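# Dispense one 110 ul adhesive dot on every gold pad

## Task

Deposit exactly one dot of the dispenser's paste, roughly 110 microliters, on every gold pad printed on the plate. Each dot must stay rounded rather than flattened and lie wholly inside its own pad. Any adhesive elsewhere, other pads included, beyond a tiny smear means failure. The scrap strip beside the plate may be used for trial dots or purging. Paste still seeping from the tip or dangling as a long thread after you finish will drop straight down, whatever the height. Finish with the tip raised well clear above the plate, then move the arm away.

## Robot and tools

ROBOT. One six-joint arm (UR7e type) carrying a dispensing head. There is no gripper. A motor drives a plunger that pushes a piston down a 55 ml barrel of paste, which leaves through a plastic tip with a 3 mm opening. The tool point is the centre of the tip's open end, and its +z axis points out of the tip, so it points down when dispensing. For 89 mm back from the tip, only the tip and barrel (about 28 mm wide) exist. Farther back, a wrist camera block on the -y side and the case, mostly on -x, reach up to 100 mm sideways. With a tilt of 30 degrees or less, only the tip can touch a flat surface.

FRAMES. Result poses are in the scene frame: origin on the table top under the arm base, +z up, +y to the left when facing along +x. The base may be tilted. Motion commands, by contrast, are offsets in the tool point's own axes.

execute_actions(actions). actions is a list of actions, run in order. Each action is a table of up to 15 rows, and each row lasts one control step (1/30 s). A shorter table repeats its last row for the remaining steps of the 15. A row is 7 numbers in [-1, 1]: dx, dy, dz, rx, ry, rz, plunger. The first six are an offset, not a pose. Every row is measured from the tool point's measured pose at the start of that action, not from the previous row. For a call's first action, that start is the last pose reported in this scene. Scale: 1.0 = 0.6 m or 180 degrees. rx, ry, rz form one rotation vector. Plunger: +1 pushes at 640 ul/s of barrel volume, -1 pulls back at the same rate, values between scale linearly, and anything within 0.01 of 0 holds still. Between actions the plunger is treated as 0. An empty list only returns state and images. Each action lasts 0.5 s.

move(target, speed, blocking). target is one 7-number row as above: an offset in tool axes from the pose shown in the scene's latest result, plus the plunger value. The plunger runs until the move ends. The tool follows a straight path lasting 0.5 to 10 s, and a path longer than 10 s stops short. speed is the path's top speed in m/s, 0.002 to 0.5, default 0.25. Turning is capped at twice that value in rad/s. The path ignores obstacles, and the tool can lag, drift, or overshoot the speed, especially near full reach. The arm is stiff: aiming even slightly past a firm contact can cause a fault, and faster contact hits harder. blocking=false returns after 0.5 s while motion continues. Until a result shows the move ended, other moves and execute_actions are refused, so use wait or stop. The result adds a "move:" line. Its ending is done (at rest near target), off_target, moving, held (last step blocked) or fault. It also gives the distance to target and limits: paced (pose clipped) or held (some steps blocked; the arm may then move much faster).

wait(seconds): 0 to 10. Lets the scene run with the last command held, and returns early if a running move finishes. stop(): brakes a running move; braking needs room. zoom_image(camera, region): camera is cam_high or cam_low (both 672x504). region is [x0, y0, x1, y1] in pixels from the top-left, at most 504 by 504. read_manual(section): only "licences", and it moves nothing. finished_scene(scene): ends the current scene by its number and reports success. It cannot be undone, so call it only once the dots are placed and the tip is raised clear.

CONTROL DETAILS. Each step's commanded pose is clipped to within 100 mm and 16 degrees of the measured pose. After an action, the arm continues only to the last clipped pose, so large moves need several actions. Motion trails commands by about 0.17 s. "Hand target" is the pose the controller is currently driving toward. "pose unreachable" means the clearance check changed or blocked the command. The elbow cannot fully straighten. Joint ranges: shoulder pan ±3.142, elbow 0 to 3.142, and the others ±6.283 rad.

RESULTS. The state line gives end_effector_position (m), end_effector_quat_wxyz, linear and angular velocities, force_n and torque_nm (one wrist-sensor sample at the tool point, in tool axes, n/a at the start, with force capped at 50 N per axis). Noise is up to 2.4 N, and a fixed offset is usually within 4 N. A force_n z clearly below its in-air value means the tip is pressing on a surface, whose height is then the tool point's. It also lists joint positions and torques, left_ml (barrel ml by motor count), and plunger status: ready, moving, empty, or fault (stalled behind a blocked tip, cleared only by a pull-back). Action calls also list step positions, and HELD marks steps that were held back.

PASTE BEHAVIOUR. Pressure must build before paste flows, so the first push, and any push after a pull-back, delivers less than the plunger moves. Pressure persists, so paste keeps oozing after the plunger stops, even between calls. A modest pull-back stops the flow. A larger one leaves a gap that the next push must close first. Nothing is ever sucked back in. Hold the tip about one dot diameter above the pad. Lower squashes the dot, touching blocks flow, higher gives a wandering thread, and tilting throws paste sideways. After flow stops, a thread links tip and dot. Rise straight up until it breaks, because leaving sideways drags a string. Leftover paste on the tip falls on the next surface approached. For scale, 110 ul is about 0.17 s at plunger 1.0. Paste properties vary, so test on the scrap strip first. After a fault stall, release pressure with a long pull-back before lifting, or the held paste pours out.

AVOID. A contact torque at a joint's limit (138 N m for the shoulders and elbow, 25.7 N m for the wrists) or an outside force of 150 N stops the arm for 10 s and skips the rest of the call. Motors warn at 70 °C and lock at 85 °C. Avoid hard hits, pressing into surfaces, and dripping paste anywhere outside the pads.

Each tool is called after "Emit:" by a JSON object that holds its "api" and its "payload", one argument or row to a line.

## Session

Emit:
{"api": "execute_actions", "payload": {
  "actions": []
}}

Scene clock: 0.00 s.
end_effector_position=(+0.4100, -0.0639, +0.2295) left_ml=33.1 status=ready force_n=(+2.0, +0.3, +2.7) torque_nm=(+0.42, -0.78, -0.12) end_effector_quat_wxyz=(-0.251, +0.609, +0.707, +0.256) end_effector_velocity=(+0.000, -0.000, +0.000) end_effector_angular_velocity=(-0.000, -0.001, -0.001)
Joint positions: [-0.34  -1.813  1.651 -1.407 -1.572 -1.91 ]
Joint velocities: [ 0.     0.    -0.001 -0.    -0.     0.   ]
Joint torques (N m, as the arm reports them, + toward a larger angle): no reading
Motor temperatures (°C, as the motors report them): [29 31 29 34 35 34]
Hand target: +0.410, -0.064, +0.229; -0.251, +0.609, +0.707, +0.256

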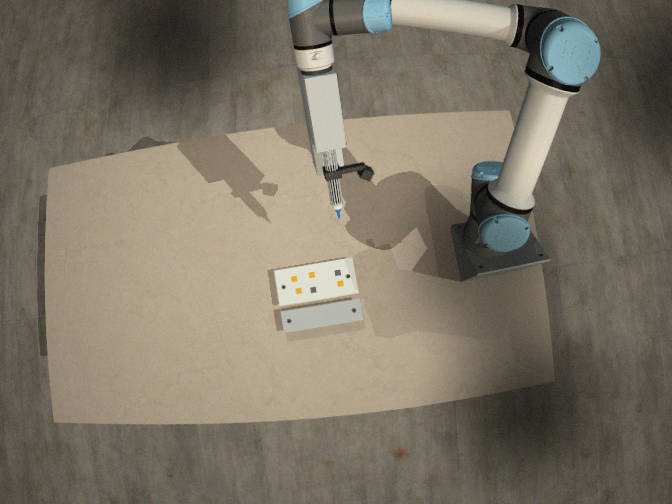

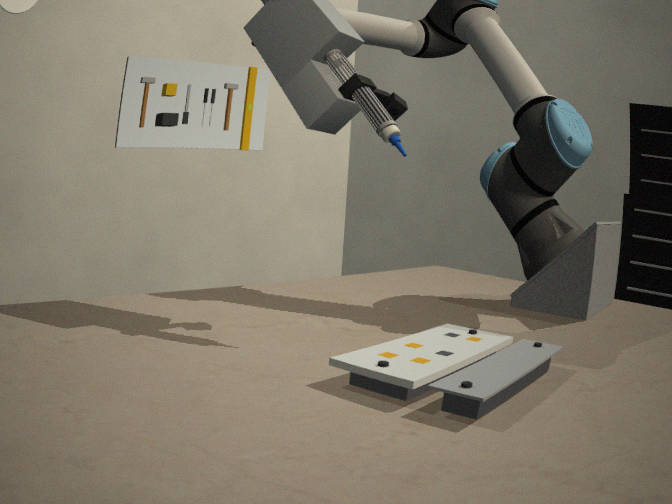

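Emit:
{"api": "move", "payload": {
  "target": [0,0,0,0.0306,-0.231,0.01,0],
  "speed": 0.2
}}

Scene clock: 3.50 s.
end_effector_position=(+0.4104, -0.0640, +0.2299) left_ml=33.1 status=ready force_n=(+0.1, +0.8, +1.1) torque_nm=(+0.34, +0.10, +0.24) end_effector_quat_wxyz=(-0.016, +0.659, +0.752, -0.013) end_effector_velocity=(-0.000, +0.000, -0.000) end_effector_angular_velocity=(-0.014, +0.004, -0.001)
Joint positions: [ 0.35  -1.457  1.526 -1.234 -2.198 -1.055]
Joint velocities: [ 0.006  0.013 -0.007  0.012 -0.006  0.018]
Joint torques (N m, as the arm reports them, + toward a larger angle): [ 20.44   2.17 -30.77  -0.99  -1.32   2.13]
Motor temperatures (°C, as the motors report them): [29 31 29 34 35 34]
Hand target: +0.410, -0.064, +0.230; -0.016, +0.659, +0.752, -0.014
Off the commanded pose: 0.001 m, 0 deg.
move: done

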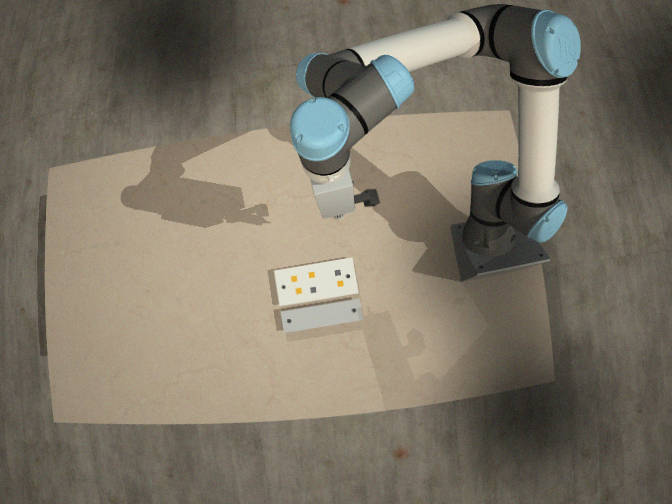

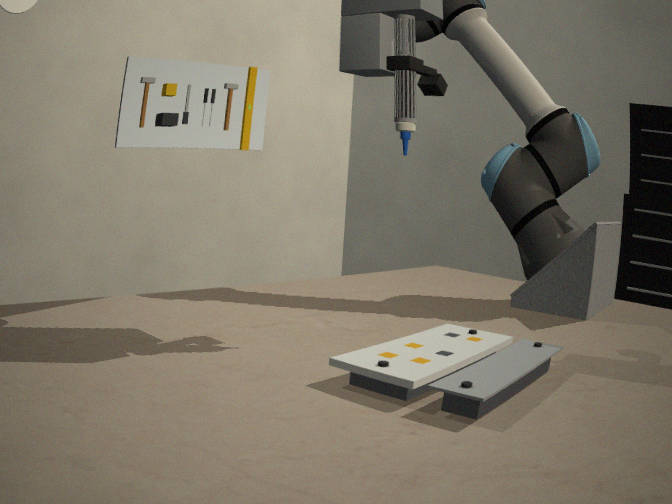

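Emit:
{"api": "move", "payload": {
  "target": [0.376,0.134,0.25,-0.013,0,0,0],
  "speed": 0.25
}}

Scene clock: 6.87 s.
end_effector_position=(+0.4536, +0.1701, +0.0787) left_ml=33.1 status=ready force_n=(-1.9, -1.3, +2.1) torque_nm=(-0.38, +0.87, +0.16) end_effector_quat_wxyz=(-0.002, +0.659, +0.752, +0.002) end_effector_velocity=(+0.001, +0.002, -0.001) end_effector_angular_velocity=(+0.001, -0.001, -0.000)
Joint positions: [ 0.427 -1.063  1.725 -1.82  -2.189 -0.992]
Joint velocities: [ 0.001  0.005 -0.001 -0.006 -0.    -0.   ]
Joint torques (N m, as the arm reports them, + toward a larger angle): [ 28.82  -9.15 -30.02  -3.99  -1.53  -2.49]
Motor temperatures (°C, as the motors report them): [29 31 29 34 35 34]
Hand target: +0.454, +0.170, +0.078; -0.002, +0.659, +0.752, +0.002
Off the commanded pose: 0.001 m, 0 deg.
move: done

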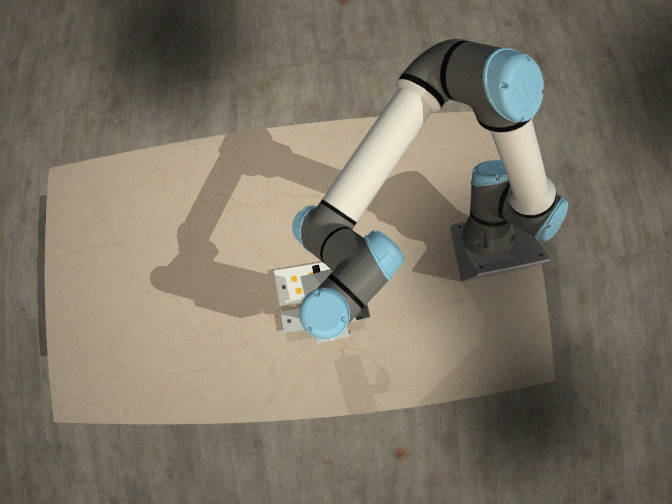

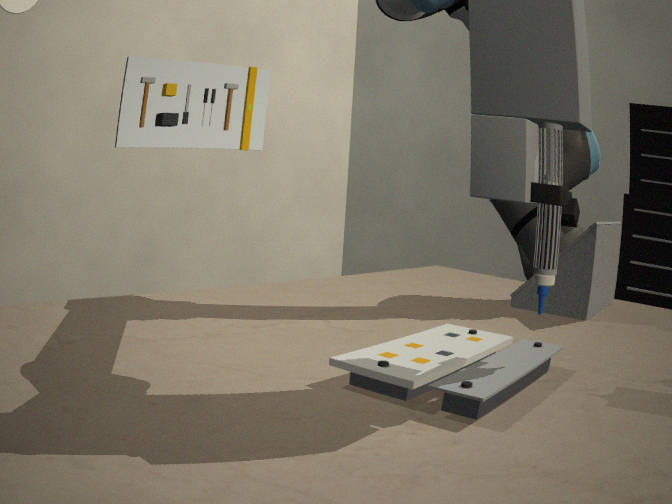

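Emit:
{"api": "move", "payload": {
  "target": [0,0,0.06,0,0,0,0],
  "speed": 0.1
}}

Emit:
{"api": "zoom_image", "payload": {
  "camera": "cam_low",
  "region": [300, 250, 636, 502]
}}

Scene clock: 9.60 s.
end_effector_position=(+0.4534, +0.1704, +0.0430) left_ml=33.1 status=ready force_n=(+1.9, -0.9, +2.5) torque_nm=(-0.16, -0.75, +0.04) end_effector_quat_wxyz=(-0.002, +0.659, +0.752, +0.002) end_effector_velocity=(+0.000, -0.000, -0.003) end_effector_angular_velocity=(+0.001, -0.000, -0.001)
Joint positions: [ 0.393 -1.049  1.798 -1.929 -2.202 -1.032]
Joint velocities: [-0.004  0.001  0.006 -0.01  -0.001 -0.004]
Joint torques (N m, as the arm reports them, + toward a larger angle): [ 10.79 -10.5  -10.51  -3.42  -1.85  -2.57]
Motor temperatures (°C, as the motors report them): [29 31 29 34 35 34]
Hand target: +0.453, +0.170, +0.043; -0.002, +0.659, +0.752, +0.002
Off the commanded pose: 0.000 m, 0 deg.
move: done

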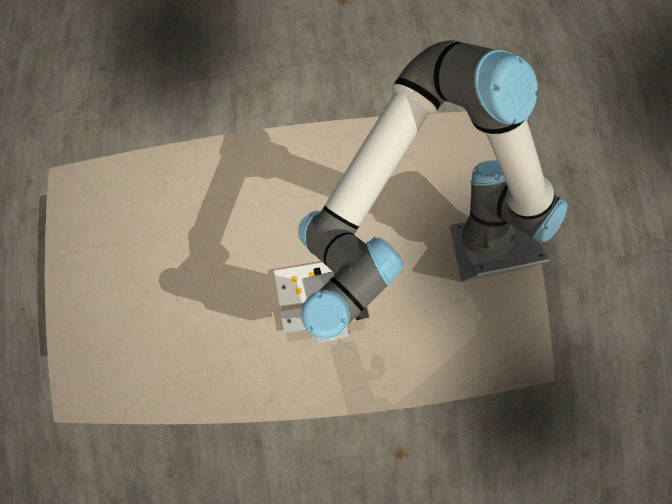

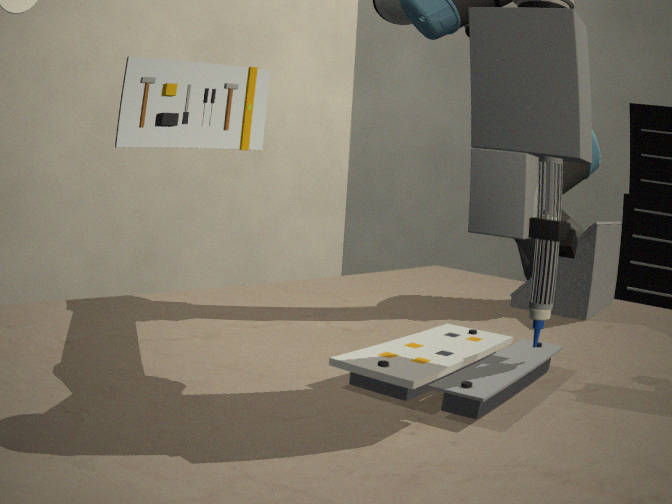

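Region (300, 250, 636, 502) of cam_low's 672x504 image, scaled by 1.500, with more detail than that image has; it fills the top 378 rows of this view, and the rest is white.

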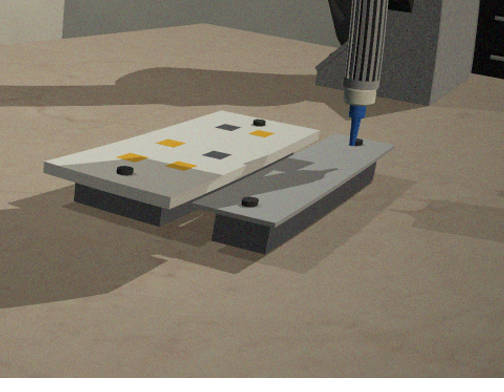

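Emit:
{"api": "move", "payload": {
  "target": [0,0,0.01,0,0,0,0],
  "speed": 0.01
}}

Scene clock: 10.67 s.
end_effector_position=(+0.4534, +0.1704, +0.0374) left_ml=33.1 status=ready force_n=(-1.5, -0.2, +4.0) torque_nm=(+0.26, +0.50, +0.14) end_effector_quat_wxyz=(-0.002, +0.659, +0.752, +0.002) end_effector_velocity=(-0.000, +0.000, -0.003) end_effector_angular_velocity=(-0.000, +0.000, +0.001)
Joint positions: [ 0.387 -1.046  1.808 -1.947 -2.204 -1.038]
Joint velocities: [-0.002  0.002  0.005 -0.009 -0.001 -0.003]
Joint torques (N m, as the arm reports them, + toward a larger angle): [ 10.26 -10.69 -10.91  -3.93  -1.88  -2.39]
Motor temperatures (°C, as the motors report them): [29 31 29 34 35 34]
Hand target: +0.453, +0.170, +0.037; -0.002, +0.659, +0.752, +0.002
Off the commanded pose: 0.000 m, 0 deg.
move: done

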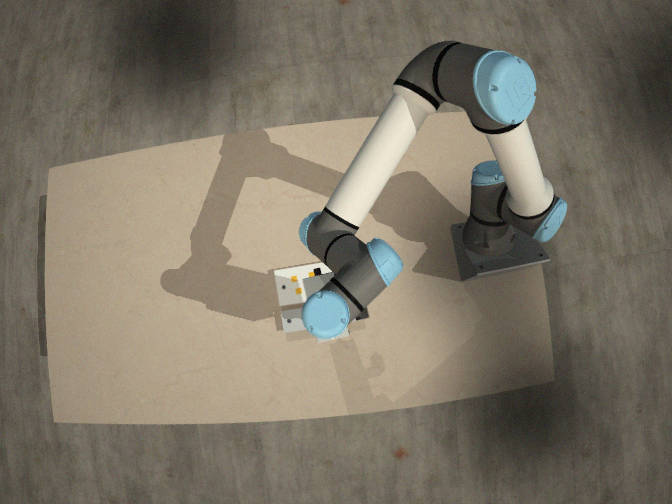

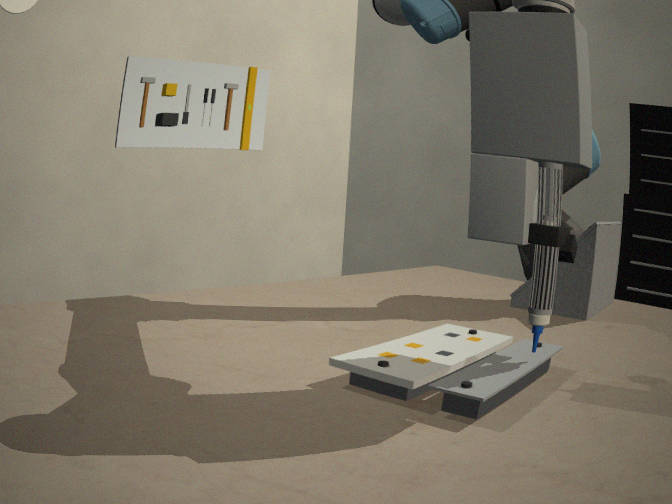

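Emit:
{"api": "move", "payload": {
  "target": [0,0,0.01,0,0,0,0],
  "speed": 0.01
}}

Scene clock: 11.73 s.
end_effector_position=(+0.4534, +0.1705, +0.0317) left_ml=33.1 status=ready force_n=(-1.6, +0.9, +0.6) torque_nm=(+0.52, +0.60, +0.05) end_effector_quat_wxyz=(-0.002, +0.659, +0.752, +0.002) end_effector_velocity=(+0.000, +0.001, -0.002) end_effector_angular_velocity=(+0.001, -0.003, +0.001)
Joint positions: [ 0.381 -1.043  1.819 -1.964 -2.207 -1.045]
Joint velocities: [-0.     0.001  0.006 -0.011 -0.001 -0.003]
Joint torques (N m, as the arm reports them, + toward a larger angle): [12.46 -9.29 -9.19 -3.41 -1.47 -2.36]
Motor temperatures (°C, as the motors report them): [29 31 29 34 35 34]
Hand target: +0.453, +0.170, +0.031; -0.002, +0.659, +0.752, +0.002
Off the commanded pose: 0.000 m, 0 deg.
move: done

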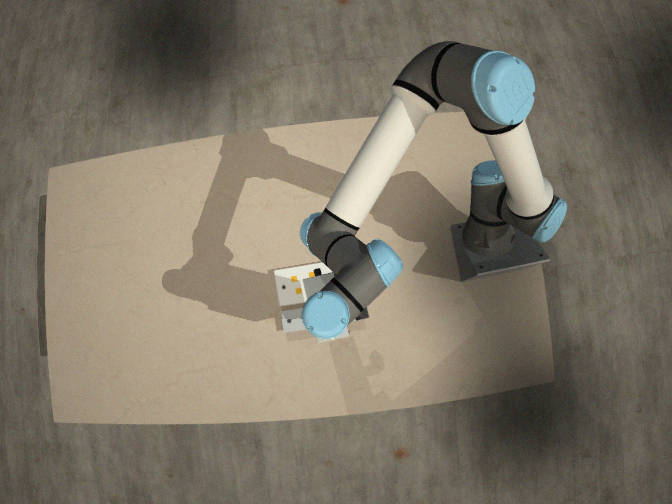

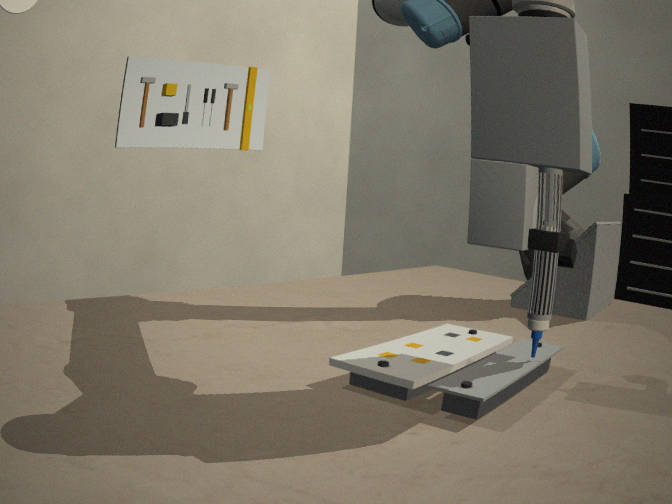

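Emit:
{"api": "move", "payload": {
  "target": [0,0,0.008,0,0,0,0],
  "speed": 0.01
}}

Scene clock: 12.63 s.
end_effector_position=(+0.4534, +0.1705, +0.0273) left_ml=33.1 status=ready force_n=(-4.2, -4.7, -19.2) torque_nm=(+0.82, +0.60, +0.10) end_effector_quat_wxyz=(-0.002, +0.659, +0.752, +0.002) end_effector_velocity=(+0.000, -0.000, -0.001) end_effector_angular_velocity=(+0.001, -0.001, +0.000)
Joint positions: [ 0.377 -1.04   1.827 -1.978 -2.208 -1.05 ]
Joint velocities: [-0.001 -0.     0.004 -0.007 -0.001 -0.003]
Joint torques (N m, as the arm reports them, + toward a larger angle): [ 5.83 -3.13 -3.82 -4.28 -1.7  -2.24]
Motor temperatures (°C, as the motors report them): [29 31 29 34 35 34]
Hand target: +0.453, +0.170, +0.027; -0.002, +0.659, +0.752, +0.002
Off the commanded pose: 0.000 m, 0 deg.
move: done

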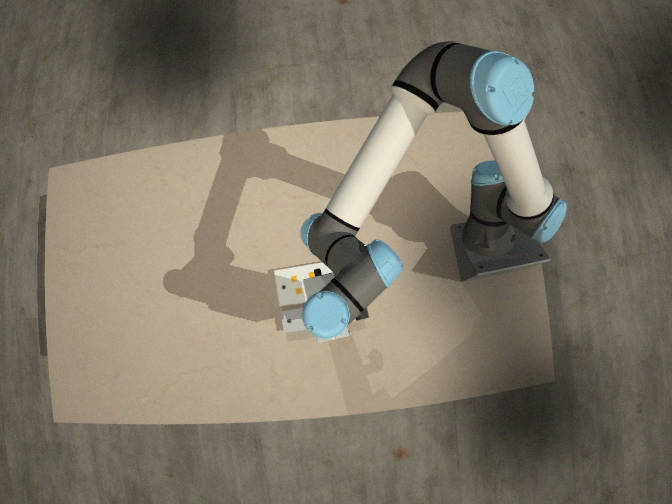

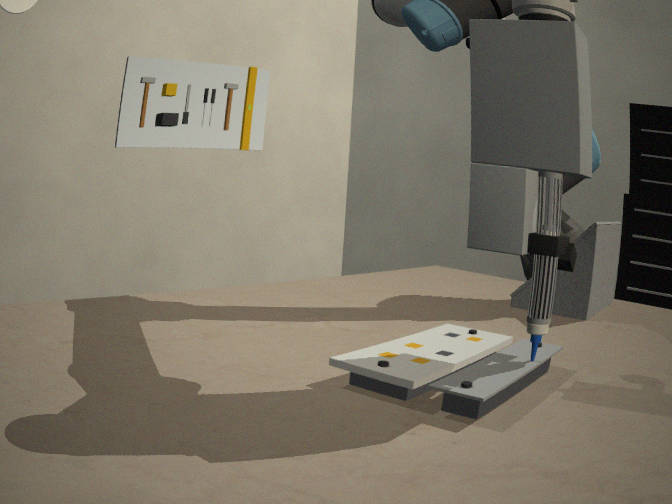

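Emit:
{"api": "execute_actions", "payload": {
  "actions": [
    [[0,0,-0.0075,0,0,0,0]],
    [[0,0,0,0,0,0,0]],
    [[0,0,0,0,0,0,0.35]],
    [[0,0,0,0,0,0,0]],
    [[0,0,0,0,0,0,0]]
  ]
}}

Emit:
{"api": "zoom_image", "payload": {
  "camera": "cam_low",
  "region": [450, 300, 618, 426]
}}

Scene clock: 15.60 s.
end_effector_position=(+0.4534, +0.1705, +0.0317) left_ml=33.0 status=ready force_n=(-1.0, -2.0, +2.6) torque_nm=(-0.58, +0.34, +0.06) end_effector_quat_wxyz=(-0.002, +0.659, +0.752, +0.002) end_effector_velocity=(-0.000, +0.000, +0.000) end_effector_angular_velocity=(-0.000, -0.000, +0.001)
Joint positions: [ 0.381 -1.043  1.819 -1.965 -2.207 -1.045]
Joint velocities: [ 0.001  0.    -0.     0.001  0.    -0.   ]
Joint torques (N m, as the arm reports them, + toward a larger angle): [ 21.33 -27.65 -16.03  -3.16   1.18  -0.45]
Motor temperatures (°C, as the motors report them): [29 31 29 34 35 34]
Hand target: +0.453, +0.170, +0.032; -0.002, +0.659, +0.752, +0.002
Off the commanded pose: 0.000 m, 0 deg.
Step readings (end_effector_position; steps 1 to 15: 1st action; 16 to 30: 2nd action; 31 to 45: 3rd action; 46 to 60: 4th action; 61 to 75: 5th action):
0: (+0.4534, +0.1705, +0.0271)
1: (+0.4534, +0.1705, +0.0271)
2: (+0.4534, +0.1704, +0.0273)
4: (+0.4532, +0.1703, +0.0285)
8: (+0.4532, +0.1704, +0.0304)
15: (+0.4534, +0.1705, +0.0316)
16: (+0.4534, +0.1705, +0.0316)
17: (+0.4534, +0.1705, +0.0316)
19: (+0.4534, +0.1705, +0.0316)
23: (+0.4534, +0.1705, +0.0316)
30: (+0.4534, +0.1705, +0.0317)
31: (+0.4534, +0.1705, +0.0317)
32: (+0.4534, +0.1705, +0.0317)
34: (+0.4534, +0.1705, +0.0317)
38: (+0.4534, +0.1705, +0.0317)
45: (+0.4534, +0.1705, +0.0317)
46: (+0.4534, +0.1705, +0.0317)
47: (+0.4534, +0.1705, +0.0317)
49: (+0.4534, +0.1705, +0.0317)
53: (+0.4534, +0.1705, +0.0317)
60: (+0.4534, +0.1705, +0.0317)
61: (+0.4534, +0.1705, +0.0317)
62: (+0.4534, +0.1705, +0.0317)
64: (+0.4534, +0.1705, +0.0317)
68: (+0.4534, +0.1705, +0.0317)
75: end_effector_position above

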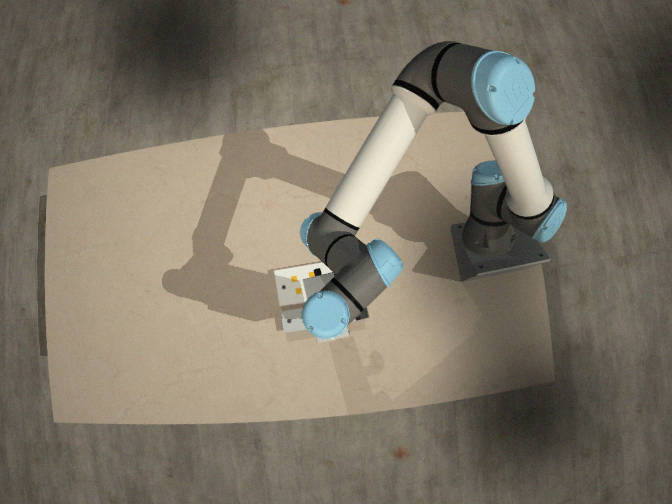

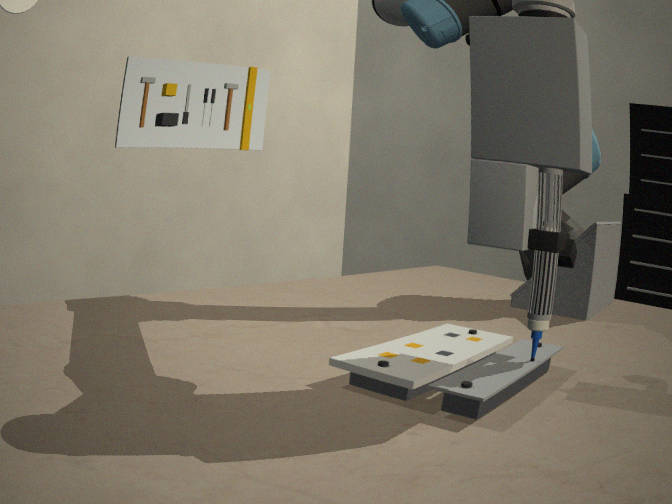

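Region (450, 300, 618, 426) of cam_low's 672x504 image, scaled by 3.000, with more detail than that image has; it fills the top 378 rows of this view, and the rest is white.

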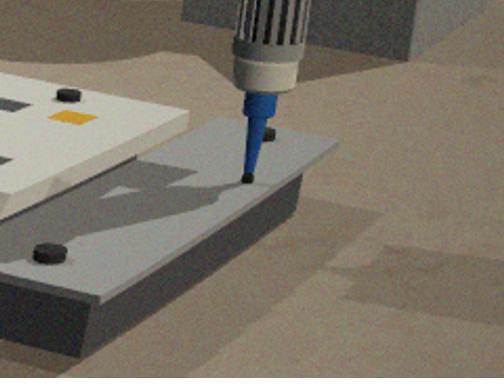

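Emit:
{"api": "wait", "payload": {
  "seconds": 2
}}

Emit:
{"api": "zoom_image", "payload": {
  "camera": "cam_low",
  "region": [450, 300, 618, 426]
}}

Scene clock: 17.90 s.
end_effector_position=(+0.4534, +0.1705, +0.0317) left_ml=33.0 status=ready force_n=(-1.3, -0.5, +1.5) torque_nm=(-0.08, +0.42, +0.21) end_effector_quat_wxyz=(-0.002, +0.659, +0.752, +0.002) end_effector_velocity=(-0.000, -0.000, -0.000) end_effector_angular_velocity=(+0.000, +0.000, -0.000)
Joint positions: [ 0.381 -1.043  1.819 -1.965 -2.207 -1.045]
Joint velocities: [-0. -0. -0.  0.  0.  0.]
Joint torques (N m, as the arm reports them, + toward a larger angle): [ 21.73 -27.39 -15.87  -3.04   1.25  -0.45]
Motor temperatures (°C, as the motors report them): [29 31 29 34 35 34]
Hand target: +0.453, +0.170, +0.032; -0.002, +0.659, +0.752, +0.002
Off the commanded pose: 0.000 m, 0 deg.
wait: 2.00 s; at rest from the start

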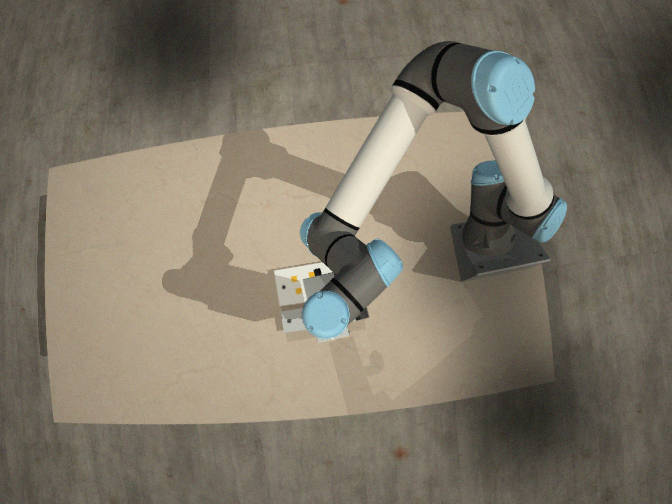

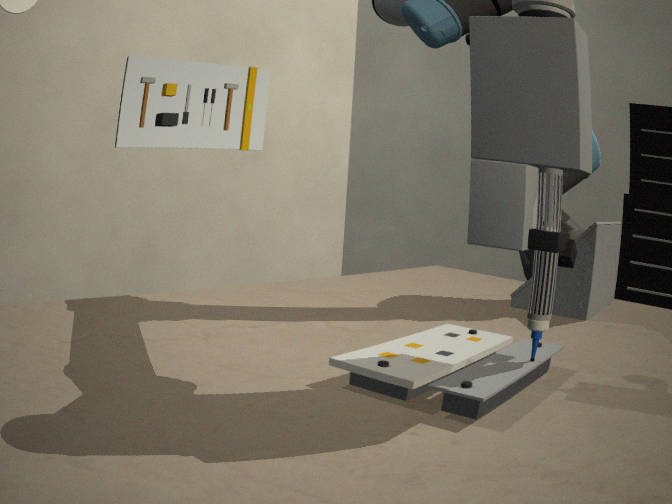

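Region (450, 300, 618, 426) of cam_low's 672x504 image, scaled by 3.000, with more detail than that image has; it fills the top 378 rows of this view, and the rest is white.

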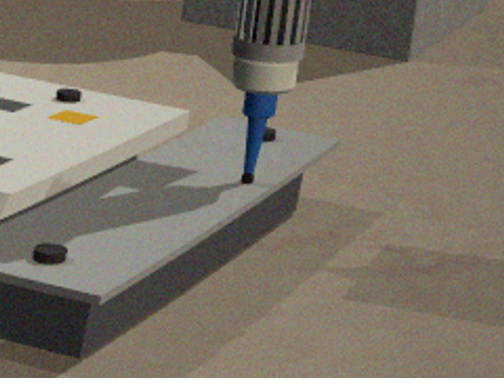

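Emit:
{"api": "execute_actions", "payload": {
  "actions": [
    [[0,0,0,0,0,0,0.35]],
    [[0,0,0,0,0,0,0]],
    [[0,0,0,0,0,0,0]],
    [[0,0,0,0,0,0,0]]
  ]
}}

Emit:
{"api": "zoom_image", "payload": {
  "camera": "cam_low",
  "region": [450, 300, 618, 426]
}}

Scene clock: 20.30 s.
end_effector_position=(+0.4534, +0.1705, +0.0317) left_ml=32.9 status=ready force_n=(-1.9, -1.4, +3.8) torque_nm=(-0.35, +0.66, +0.12) end_effector_quat_wxyz=(-0.002, +0.659, +0.752, +0.002) end_effector_velocity=(+0.000, +0.000, +0.000) end_effector_angular_velocity=(+0.000, -0.001, +0.000)
Joint positions: [ 0.381 -1.043  1.819 -1.965 -2.207 -1.045]
Joint velocities: [ 0.001 -0.     0.    -0.001 -0.     0.   ]
Joint torques (N m, as the arm reports them, + toward a larger angle): [ 21.28 -27.88 -16.02  -3.13   1.22  -0.49]
Motor temperatures (°C, as the motors report them): [29 31 29 34 35 34]
Hand target: +0.453, +0.170, +0.032; -0.002, +0.659, +0.752, +0.002
Off the commanded pose: 0.000 m, 0 deg.
Step readings (end_effector_position; steps 1 to 15: 1st action; 16 to 30: 2nd action; 31 to 45: 3rd action; 46 to 60: 4th action):
0: (+0.4534, +0.1705, +0.0317)
1: (+0.4534, +0.1705, +0.0317)
2: (+0.4534, +0.1705, +0.0317)
4: (+0.4534, +0.1705, +0.0317)
8: (+0.4534, +0.1705, +0.0317)
15: (+0.4534, +0.1705, +0.0317)
16: (+0.4534, +0.1705, +0.0317)
17: (+0.4534, +0.1705, +0.0317)
19: (+0.4534, +0.1705, +0.0317)
23: (+0.4534, +0.1705, +0.0317)
30: (+0.4534, +0.1705, +0.0317)
31: (+0.4534, +0.1705, +0.0317)
32: (+0.4534, +0.1705, +0.0317)
34: (+0.4534, +0.1705, +0.0317)
38: (+0.4534, +0.1705, +0.0317)
45: (+0.4534, +0.1705, +0.0317)
46: (+0.4534, +0.1705, +0.0317)
47: (+0.4534, +0.1705, +0.0317)
49: (+0.4534, +0.1705, +0.0317)
53: (+0.4534, +0.1705, +0.0317)
60: end_effector_position above

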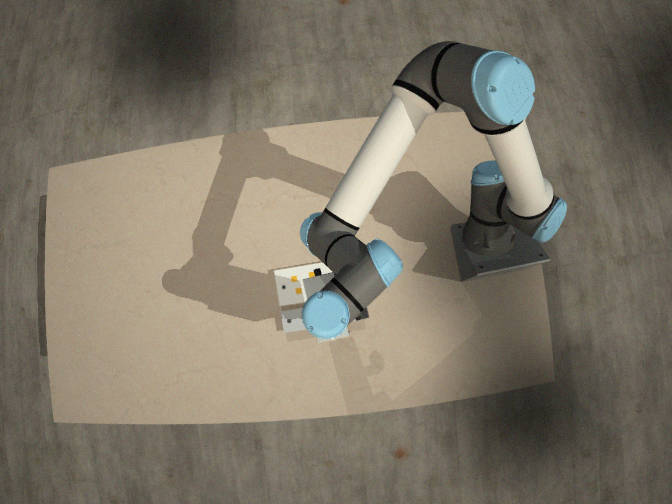

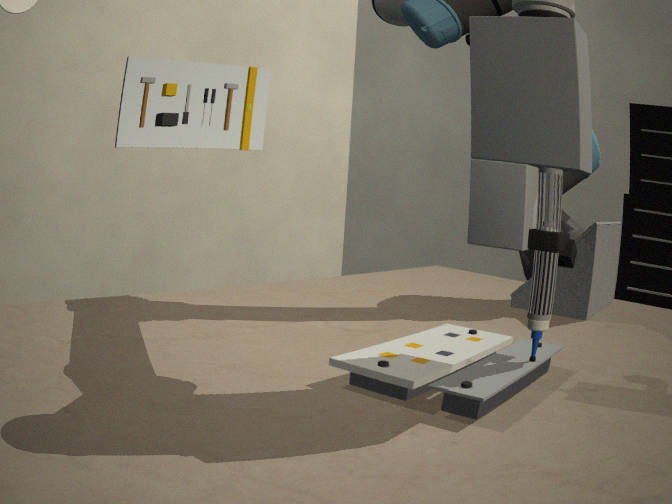

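Region (450, 300, 618, 426) of cam_low's 672x504 image, scaled by 3.000, with more detail than that image has; it fills the top 378 rows of this view, and the rest is white.

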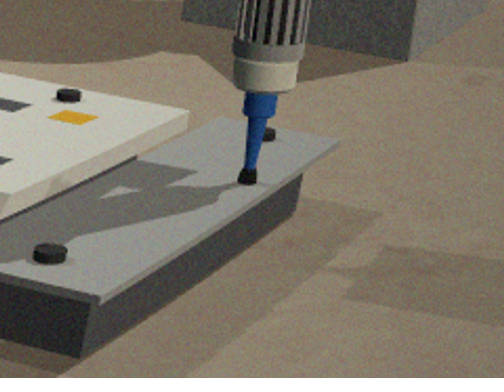

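Emit:
{"api": "move", "payload": {
  "target": [0,0,-0.05,0,0,0,0],
  "speed": 0.03
}}

Emit:
{"api": "zoom_image", "payload": {
  "camera": "cam_low",
  "region": [450, 300, 618, 426]
}}

Scene clock: 22.30 s.
end_effector_position=(+0.4535, +0.1703, +0.0613) left_ml=32.9 status=ready force_n=(-1.8, -0.4, +4.4) torque_nm=(+0.03, +0.66, +0.12) end_effector_quat_wxyz=(-0.002, +0.659, +0.752, +0.002) end_effector_velocity=(+0.000, +0.001, +0.003) end_effector_angular_velocity=(+0.000, -0.001, -0.000)
Joint positions: [ 0.411 -1.057  1.761 -1.873 -2.195 -1.011]
Joint velocities: [ 0.004 -0.001 -0.006  0.009  0.001  0.004]
Joint torques (N m, as the arm reports them, + toward a larger angle): [ 31.39 -31.45 -30.79  -1.48   1.79   2.24]
Motor temperatures (°C, as the motors report them): [29 31 29 34 35 34]
Hand target: +0.454, +0.170, +0.062; -0.002, +0.659, +0.752, +0.002
Off the commanded pose: 0.000 m, 0 deg.
move: done

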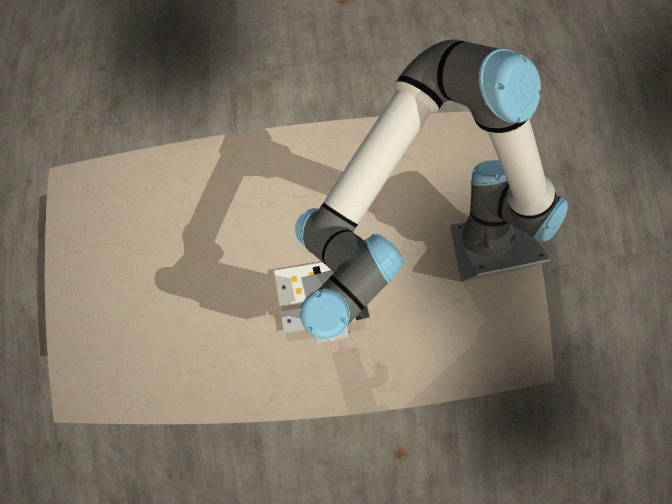

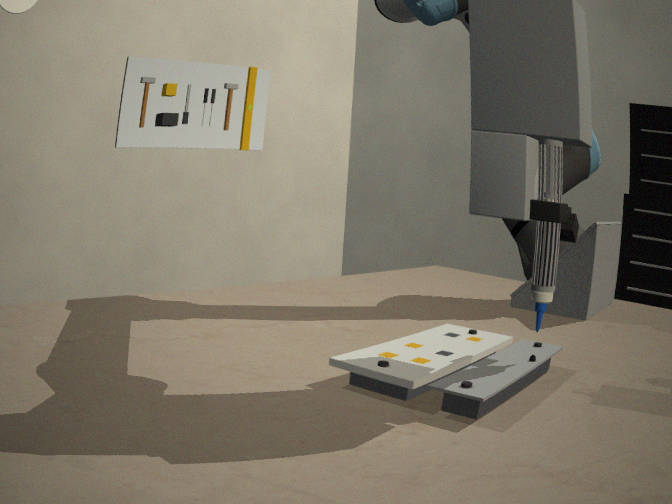

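Region (450, 300, 618, 426) of cam_low's 672x504 image, scaled by 3.000, with more detail than that image has; it fills the top 378 rows of this view, and the rest is white.

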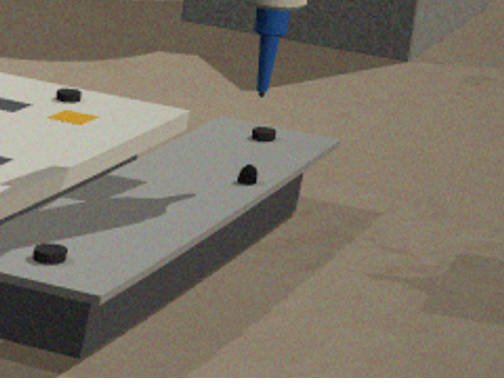

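Emit:
{"api": "move", "payload": {
  "target": [0.0018,0.0843,0.048,0,0,0,0],
  "speed": 0.08
}}

Scene clock: 23.93 s.
end_effector_position=(+0.5031, +0.1782, +0.0327) left_ml=32.9 status=ready force_n=(-2.2, +0.8, +2.8) torque_nm=(+0.45, +0.70, +0.08) end_effector_quat_wxyz=(-0.002, +0.659, +0.752, +0.002) end_effector_velocity=(+0.002, +0.001, -0.001) end_effector_angular_velocity=(-0.000, -0.000, +0.001)
Joint positions: [ 0.351 -0.962  1.689 -1.936 -2.217 -1.08 ]
Joint velocities: [-0.002  0.005 -0.004 -0.002 -0.001 -0.003]
Joint torques (N m, as the arm reports them, + toward a larger angle): [ 16.28 -14.45 -29.68  -3.7   -1.86  -2.63]
Motor temperatures (°C, as the motors report them): [29 31 29 34 35 34]
Hand target: +0.503, +0.178, +0.032; -0.003, +0.659, +0.752, +0.002
Off the commanded pose: 0.000 m, 0 deg.
move: done

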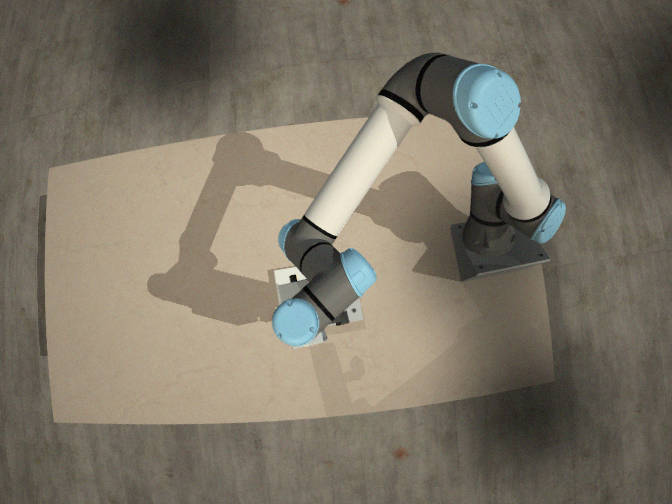

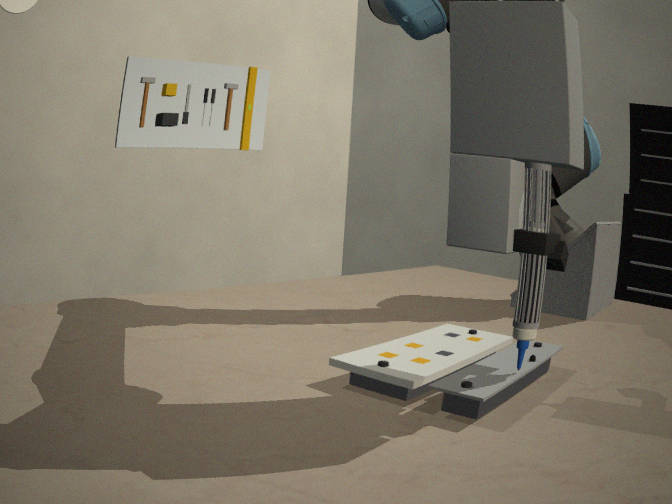

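Test dot: push 110 µl, wait 1 s, lift.

Emit:
{"api": "execute_actions", "payload": {
  "actions": [
    [[0,0,0,0,0,0,0.35]],
    [[0,0,0,0,0,0,0]],
    [[0,0,0,0,0,0,0]],
    [[0,0,-0.02,0,0,0,0]],
    [[0,0,-0.02,0,0,0,0]]
  ]
}}

Emit:
{"api": "zoom_image", "payload": {
  "camera": "cam_low",
  "region": [450, 300, 618, 426]
}}

Scene clock: 26.73 s.
end_effector_position=(+0.5032, +0.1780, +0.0558) left_ml=32.8 status=ready force_n=(-2.9, -0.5, +3.1) torque_nm=(+0.08, +1.16, -0.03) end_effector_quat_wxyz=(-0.002, +0.659, +0.752, +0.002) end_effector_velocity=(+0.001, +0.000, +0.003) end_effector_angular_velocity=(+0.000, -0.001, -0.001)
Joint positions: [ 0.373 -0.973  1.645 -1.867 -2.21  -1.054]
Joint velocities: [ 0.003 -0.    -0.008  0.009  0.001  0.004]
Joint torques (N m, as the arm reports them, + toward a larger angle): [ 31.99 -35.39 -30.15  -0.89   1.36   1.87]
Motor temperatures (°C, as the motors report them): [29 31 29 34 35 34]
Hand target: +0.503, +0.178, +0.056; -0.002, +0.659, +0.752, +0.002
Off the commanded pose: 0.000 m, 0 deg.
Step readings (end_effector_position; steps 1 to 15: 1st action; 16 to 30: 2nd action; 31 to 45: 3rd action; 46 to 60: 4th action; 61 to 75: 5th action):
0: (+0.5034, +0.1783, +0.0325)
1: (+0.5034, +0.1783, +0.0325)
2: (+0.5034, +0.1783, +0.0325)
4: (+0.5034, +0.1783, +0.0325)
8: (+0.5033, +0.1782, +0.0325)
15: (+0.5031, +0.1782, +0.0326)
16: (+0.5031, +0.1782, +0.0326)
17: (+0.5031, +0.1782, +0.0326)
19: (+0.5031, +0.1782, +0.0326)
23: (+0.5031, +0.1782, +0.0326)
30: (+0.5031, +0.1782, +0.0326)
31: (+0.5031, +0.1782, +0.0326)
32: (+0.5031, +0.1782, +0.0326)
34: (+0.5031, +0.1782, +0.0326)
38: (+0.5031, +0.1782, +0.0326)
45: (+0.5031, +0.1782, +0.0326)
46: (+0.5031, +0.1782, +0.0326)
47: (+0.5031, +0.1782, +0.0337)
49: (+0.5031, +0.1782, +0.0376)
53: (+0.5031, +0.1781, +0.0421)
60: (+0.5032, +0.1781, +0.0442)
61: (+0.5032, +0.1781, +0.0443)
62: (+0.5032, +0.1782, +0.0456)
64: (+0.5033, +0.1781, +0.0495)
68: (+0.5032, +0.1780, +0.0538)
75: end_effector_position above

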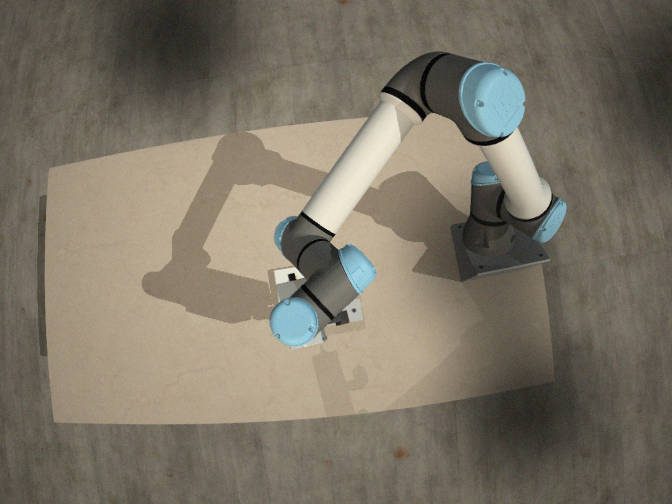

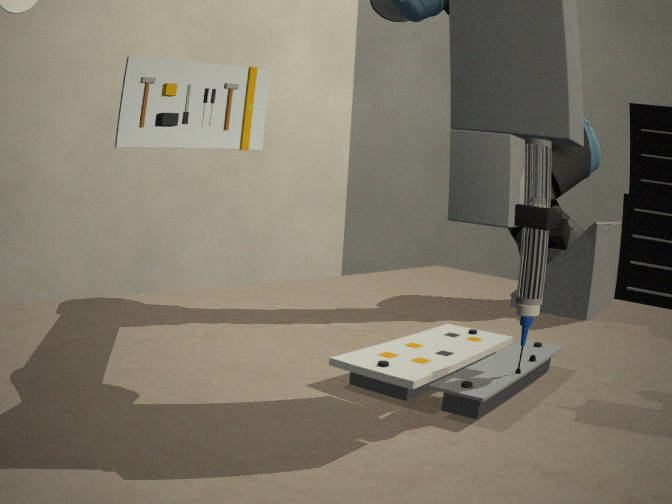

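Region (450, 300, 618, 426) of cam_low's 672x504 image, scaled by 3.000, with more detail than that image has; it fills the top 378 rows of this view, and the rest is white.

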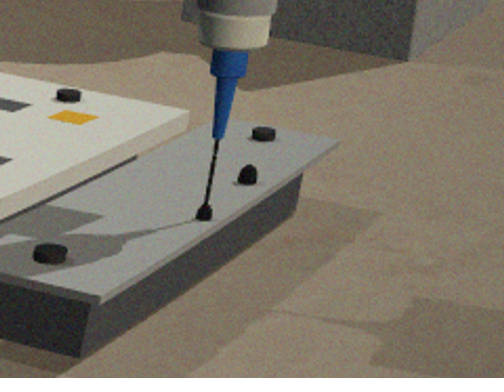

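Emit:
{"api": "move", "payload": {
  "target": [0,0,-0.04,0,0,0,0],
  "speed": 0.05
}}

Emit:
{"api": "zoom_image", "payload": {
  "camera": "cam_low",
  "region": [450, 300, 618, 426]
}}

Scene clock: 27.93 s.
end_effector_position=(+0.5033, +0.1778, +0.0794) left_ml=32.8 status=ready force_n=(-4.0, +0.7, +4.7) torque_nm=(+0.42, +1.40, +0.14) end_effector_quat_wxyz=(-0.002, +0.659, +0.752, +0.002) end_effector_velocity=(+0.000, +0.000, +0.003) end_effector_angular_velocity=(+0.000, -0.000, -0.000)
Joint positions: [ 0.395 -0.98   1.597 -1.797 -2.202 -1.029]
Joint velocities: [ 0.003 -0.001 -0.007  0.009  0.001  0.003]
Joint torques (N m, as the arm reports them, + toward a larger angle): [ 31.85 -34.53 -30.87  -1.18   1.61   2.11]
Motor temperatures (°C, as the motors report them): [29 31 29 34 35 34]
Hand target: +0.503, +0.178, +0.080; -0.002, +0.659, +0.752, +0.002
Off the commanded pose: 0.000 m, 0 deg.
move: done

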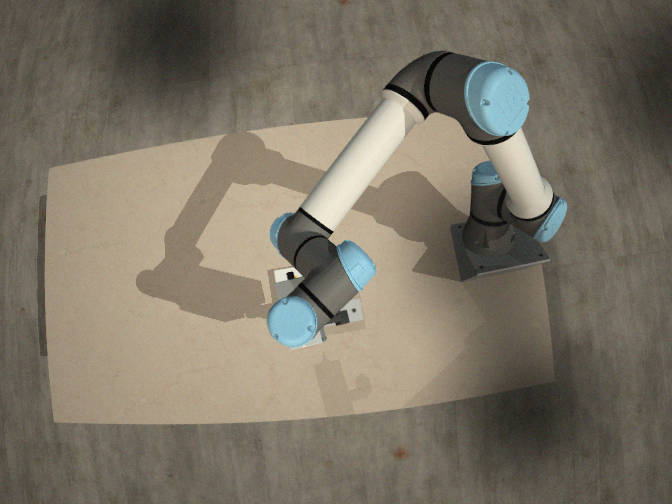

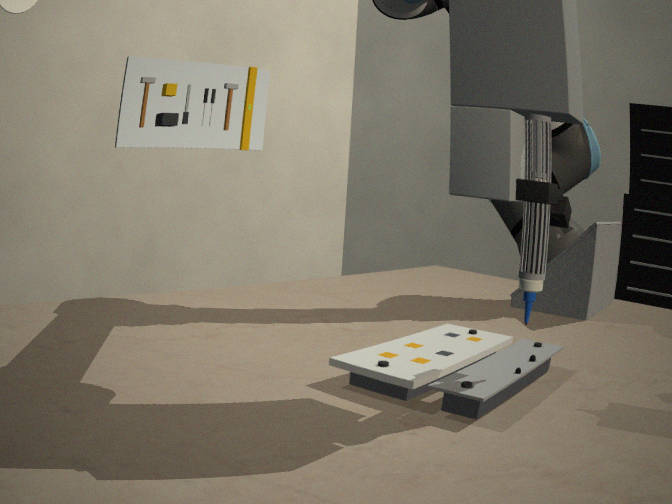

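Region (450, 300, 618, 426) of cam_low's 672x504 image, scaled by 3.000, with more detail than that image has; it fills the top 378 rows of this view, and the rest is white.

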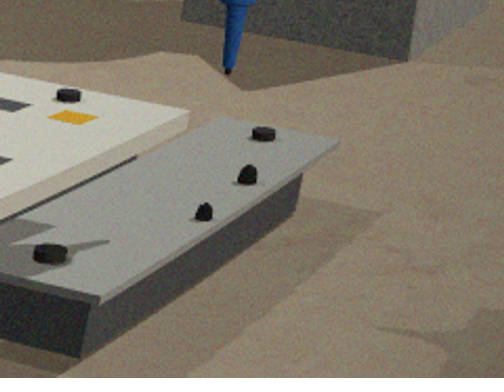

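Emit:
{"api": "move", "payload": {
  "target": [-0.415,-0.144,-0.117,0,0,0,0],
  "speed": 0.4
}}

Emit:
{"api": "zoom_image", "payload": {
  "camera": "cam_high",
  "region": [252, 232, 392, 337]
}}

Scene clock: 30.10 s.
end_effector_position=(+0.4507, -0.0805, +0.1475) left_ml=32.8 status=ready force_n=(+1.2, -0.2, +2.1) torque_nm=(+0.15, -0.40, +0.15) end_effector_quat_wxyz=(-0.002, +0.659, +0.752, +0.002) end_effector_velocity=(-0.000, -0.002, +0.001) end_effector_angular_velocity=(+0.001, -0.001, -0.000)
Joint positions: [ 0.21  -1.506  1.737 -1.547 -2.26  -1.251]
Joint velocities: [-0.002 -0.005 -0.001  0.003  0.    -0.003]
Joint torques (N m, as the arm reports them, + toward a larger angle): [  6.09 -24.56 -30.66  -1.05  -0.8   -2.42]
Motor temperatures (°C, as the motors report them): [29 31 29 34 35 34]
Hand target: +0.451, -0.081, +0.148; -0.003, +0.659, +0.752, +0.002
Off the commanded pose: 0.001 m, 0 deg.
move: done

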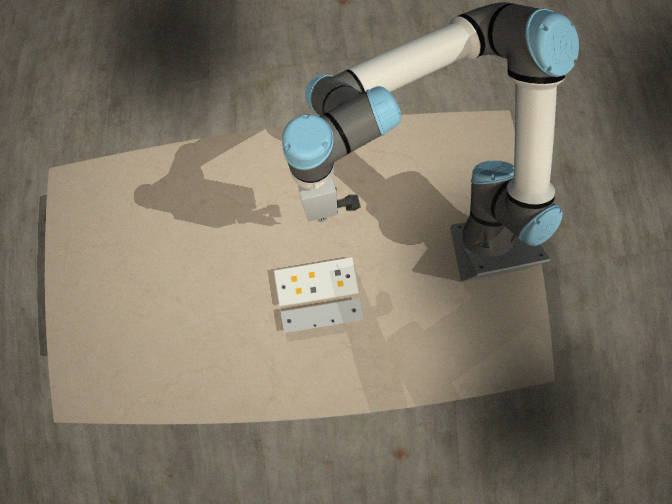

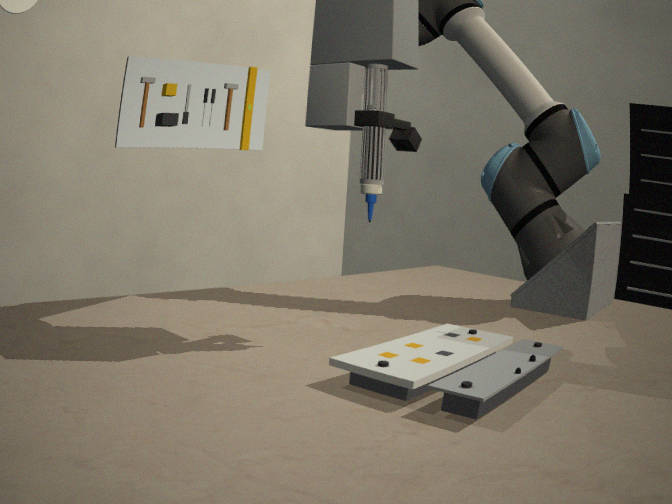

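Region (252, 232, 392, 337) of cam_high's 672x504 image, scaled by 3.600, with more detail than that image has; it fills the top 378 rows of this view, and the rest is white.

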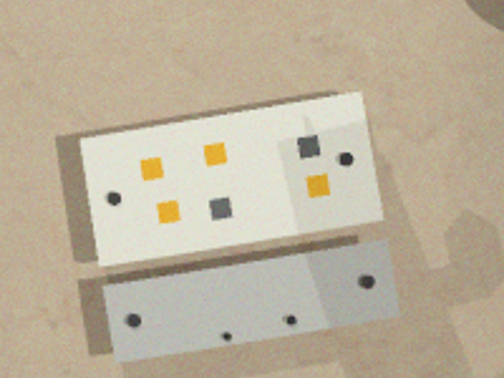

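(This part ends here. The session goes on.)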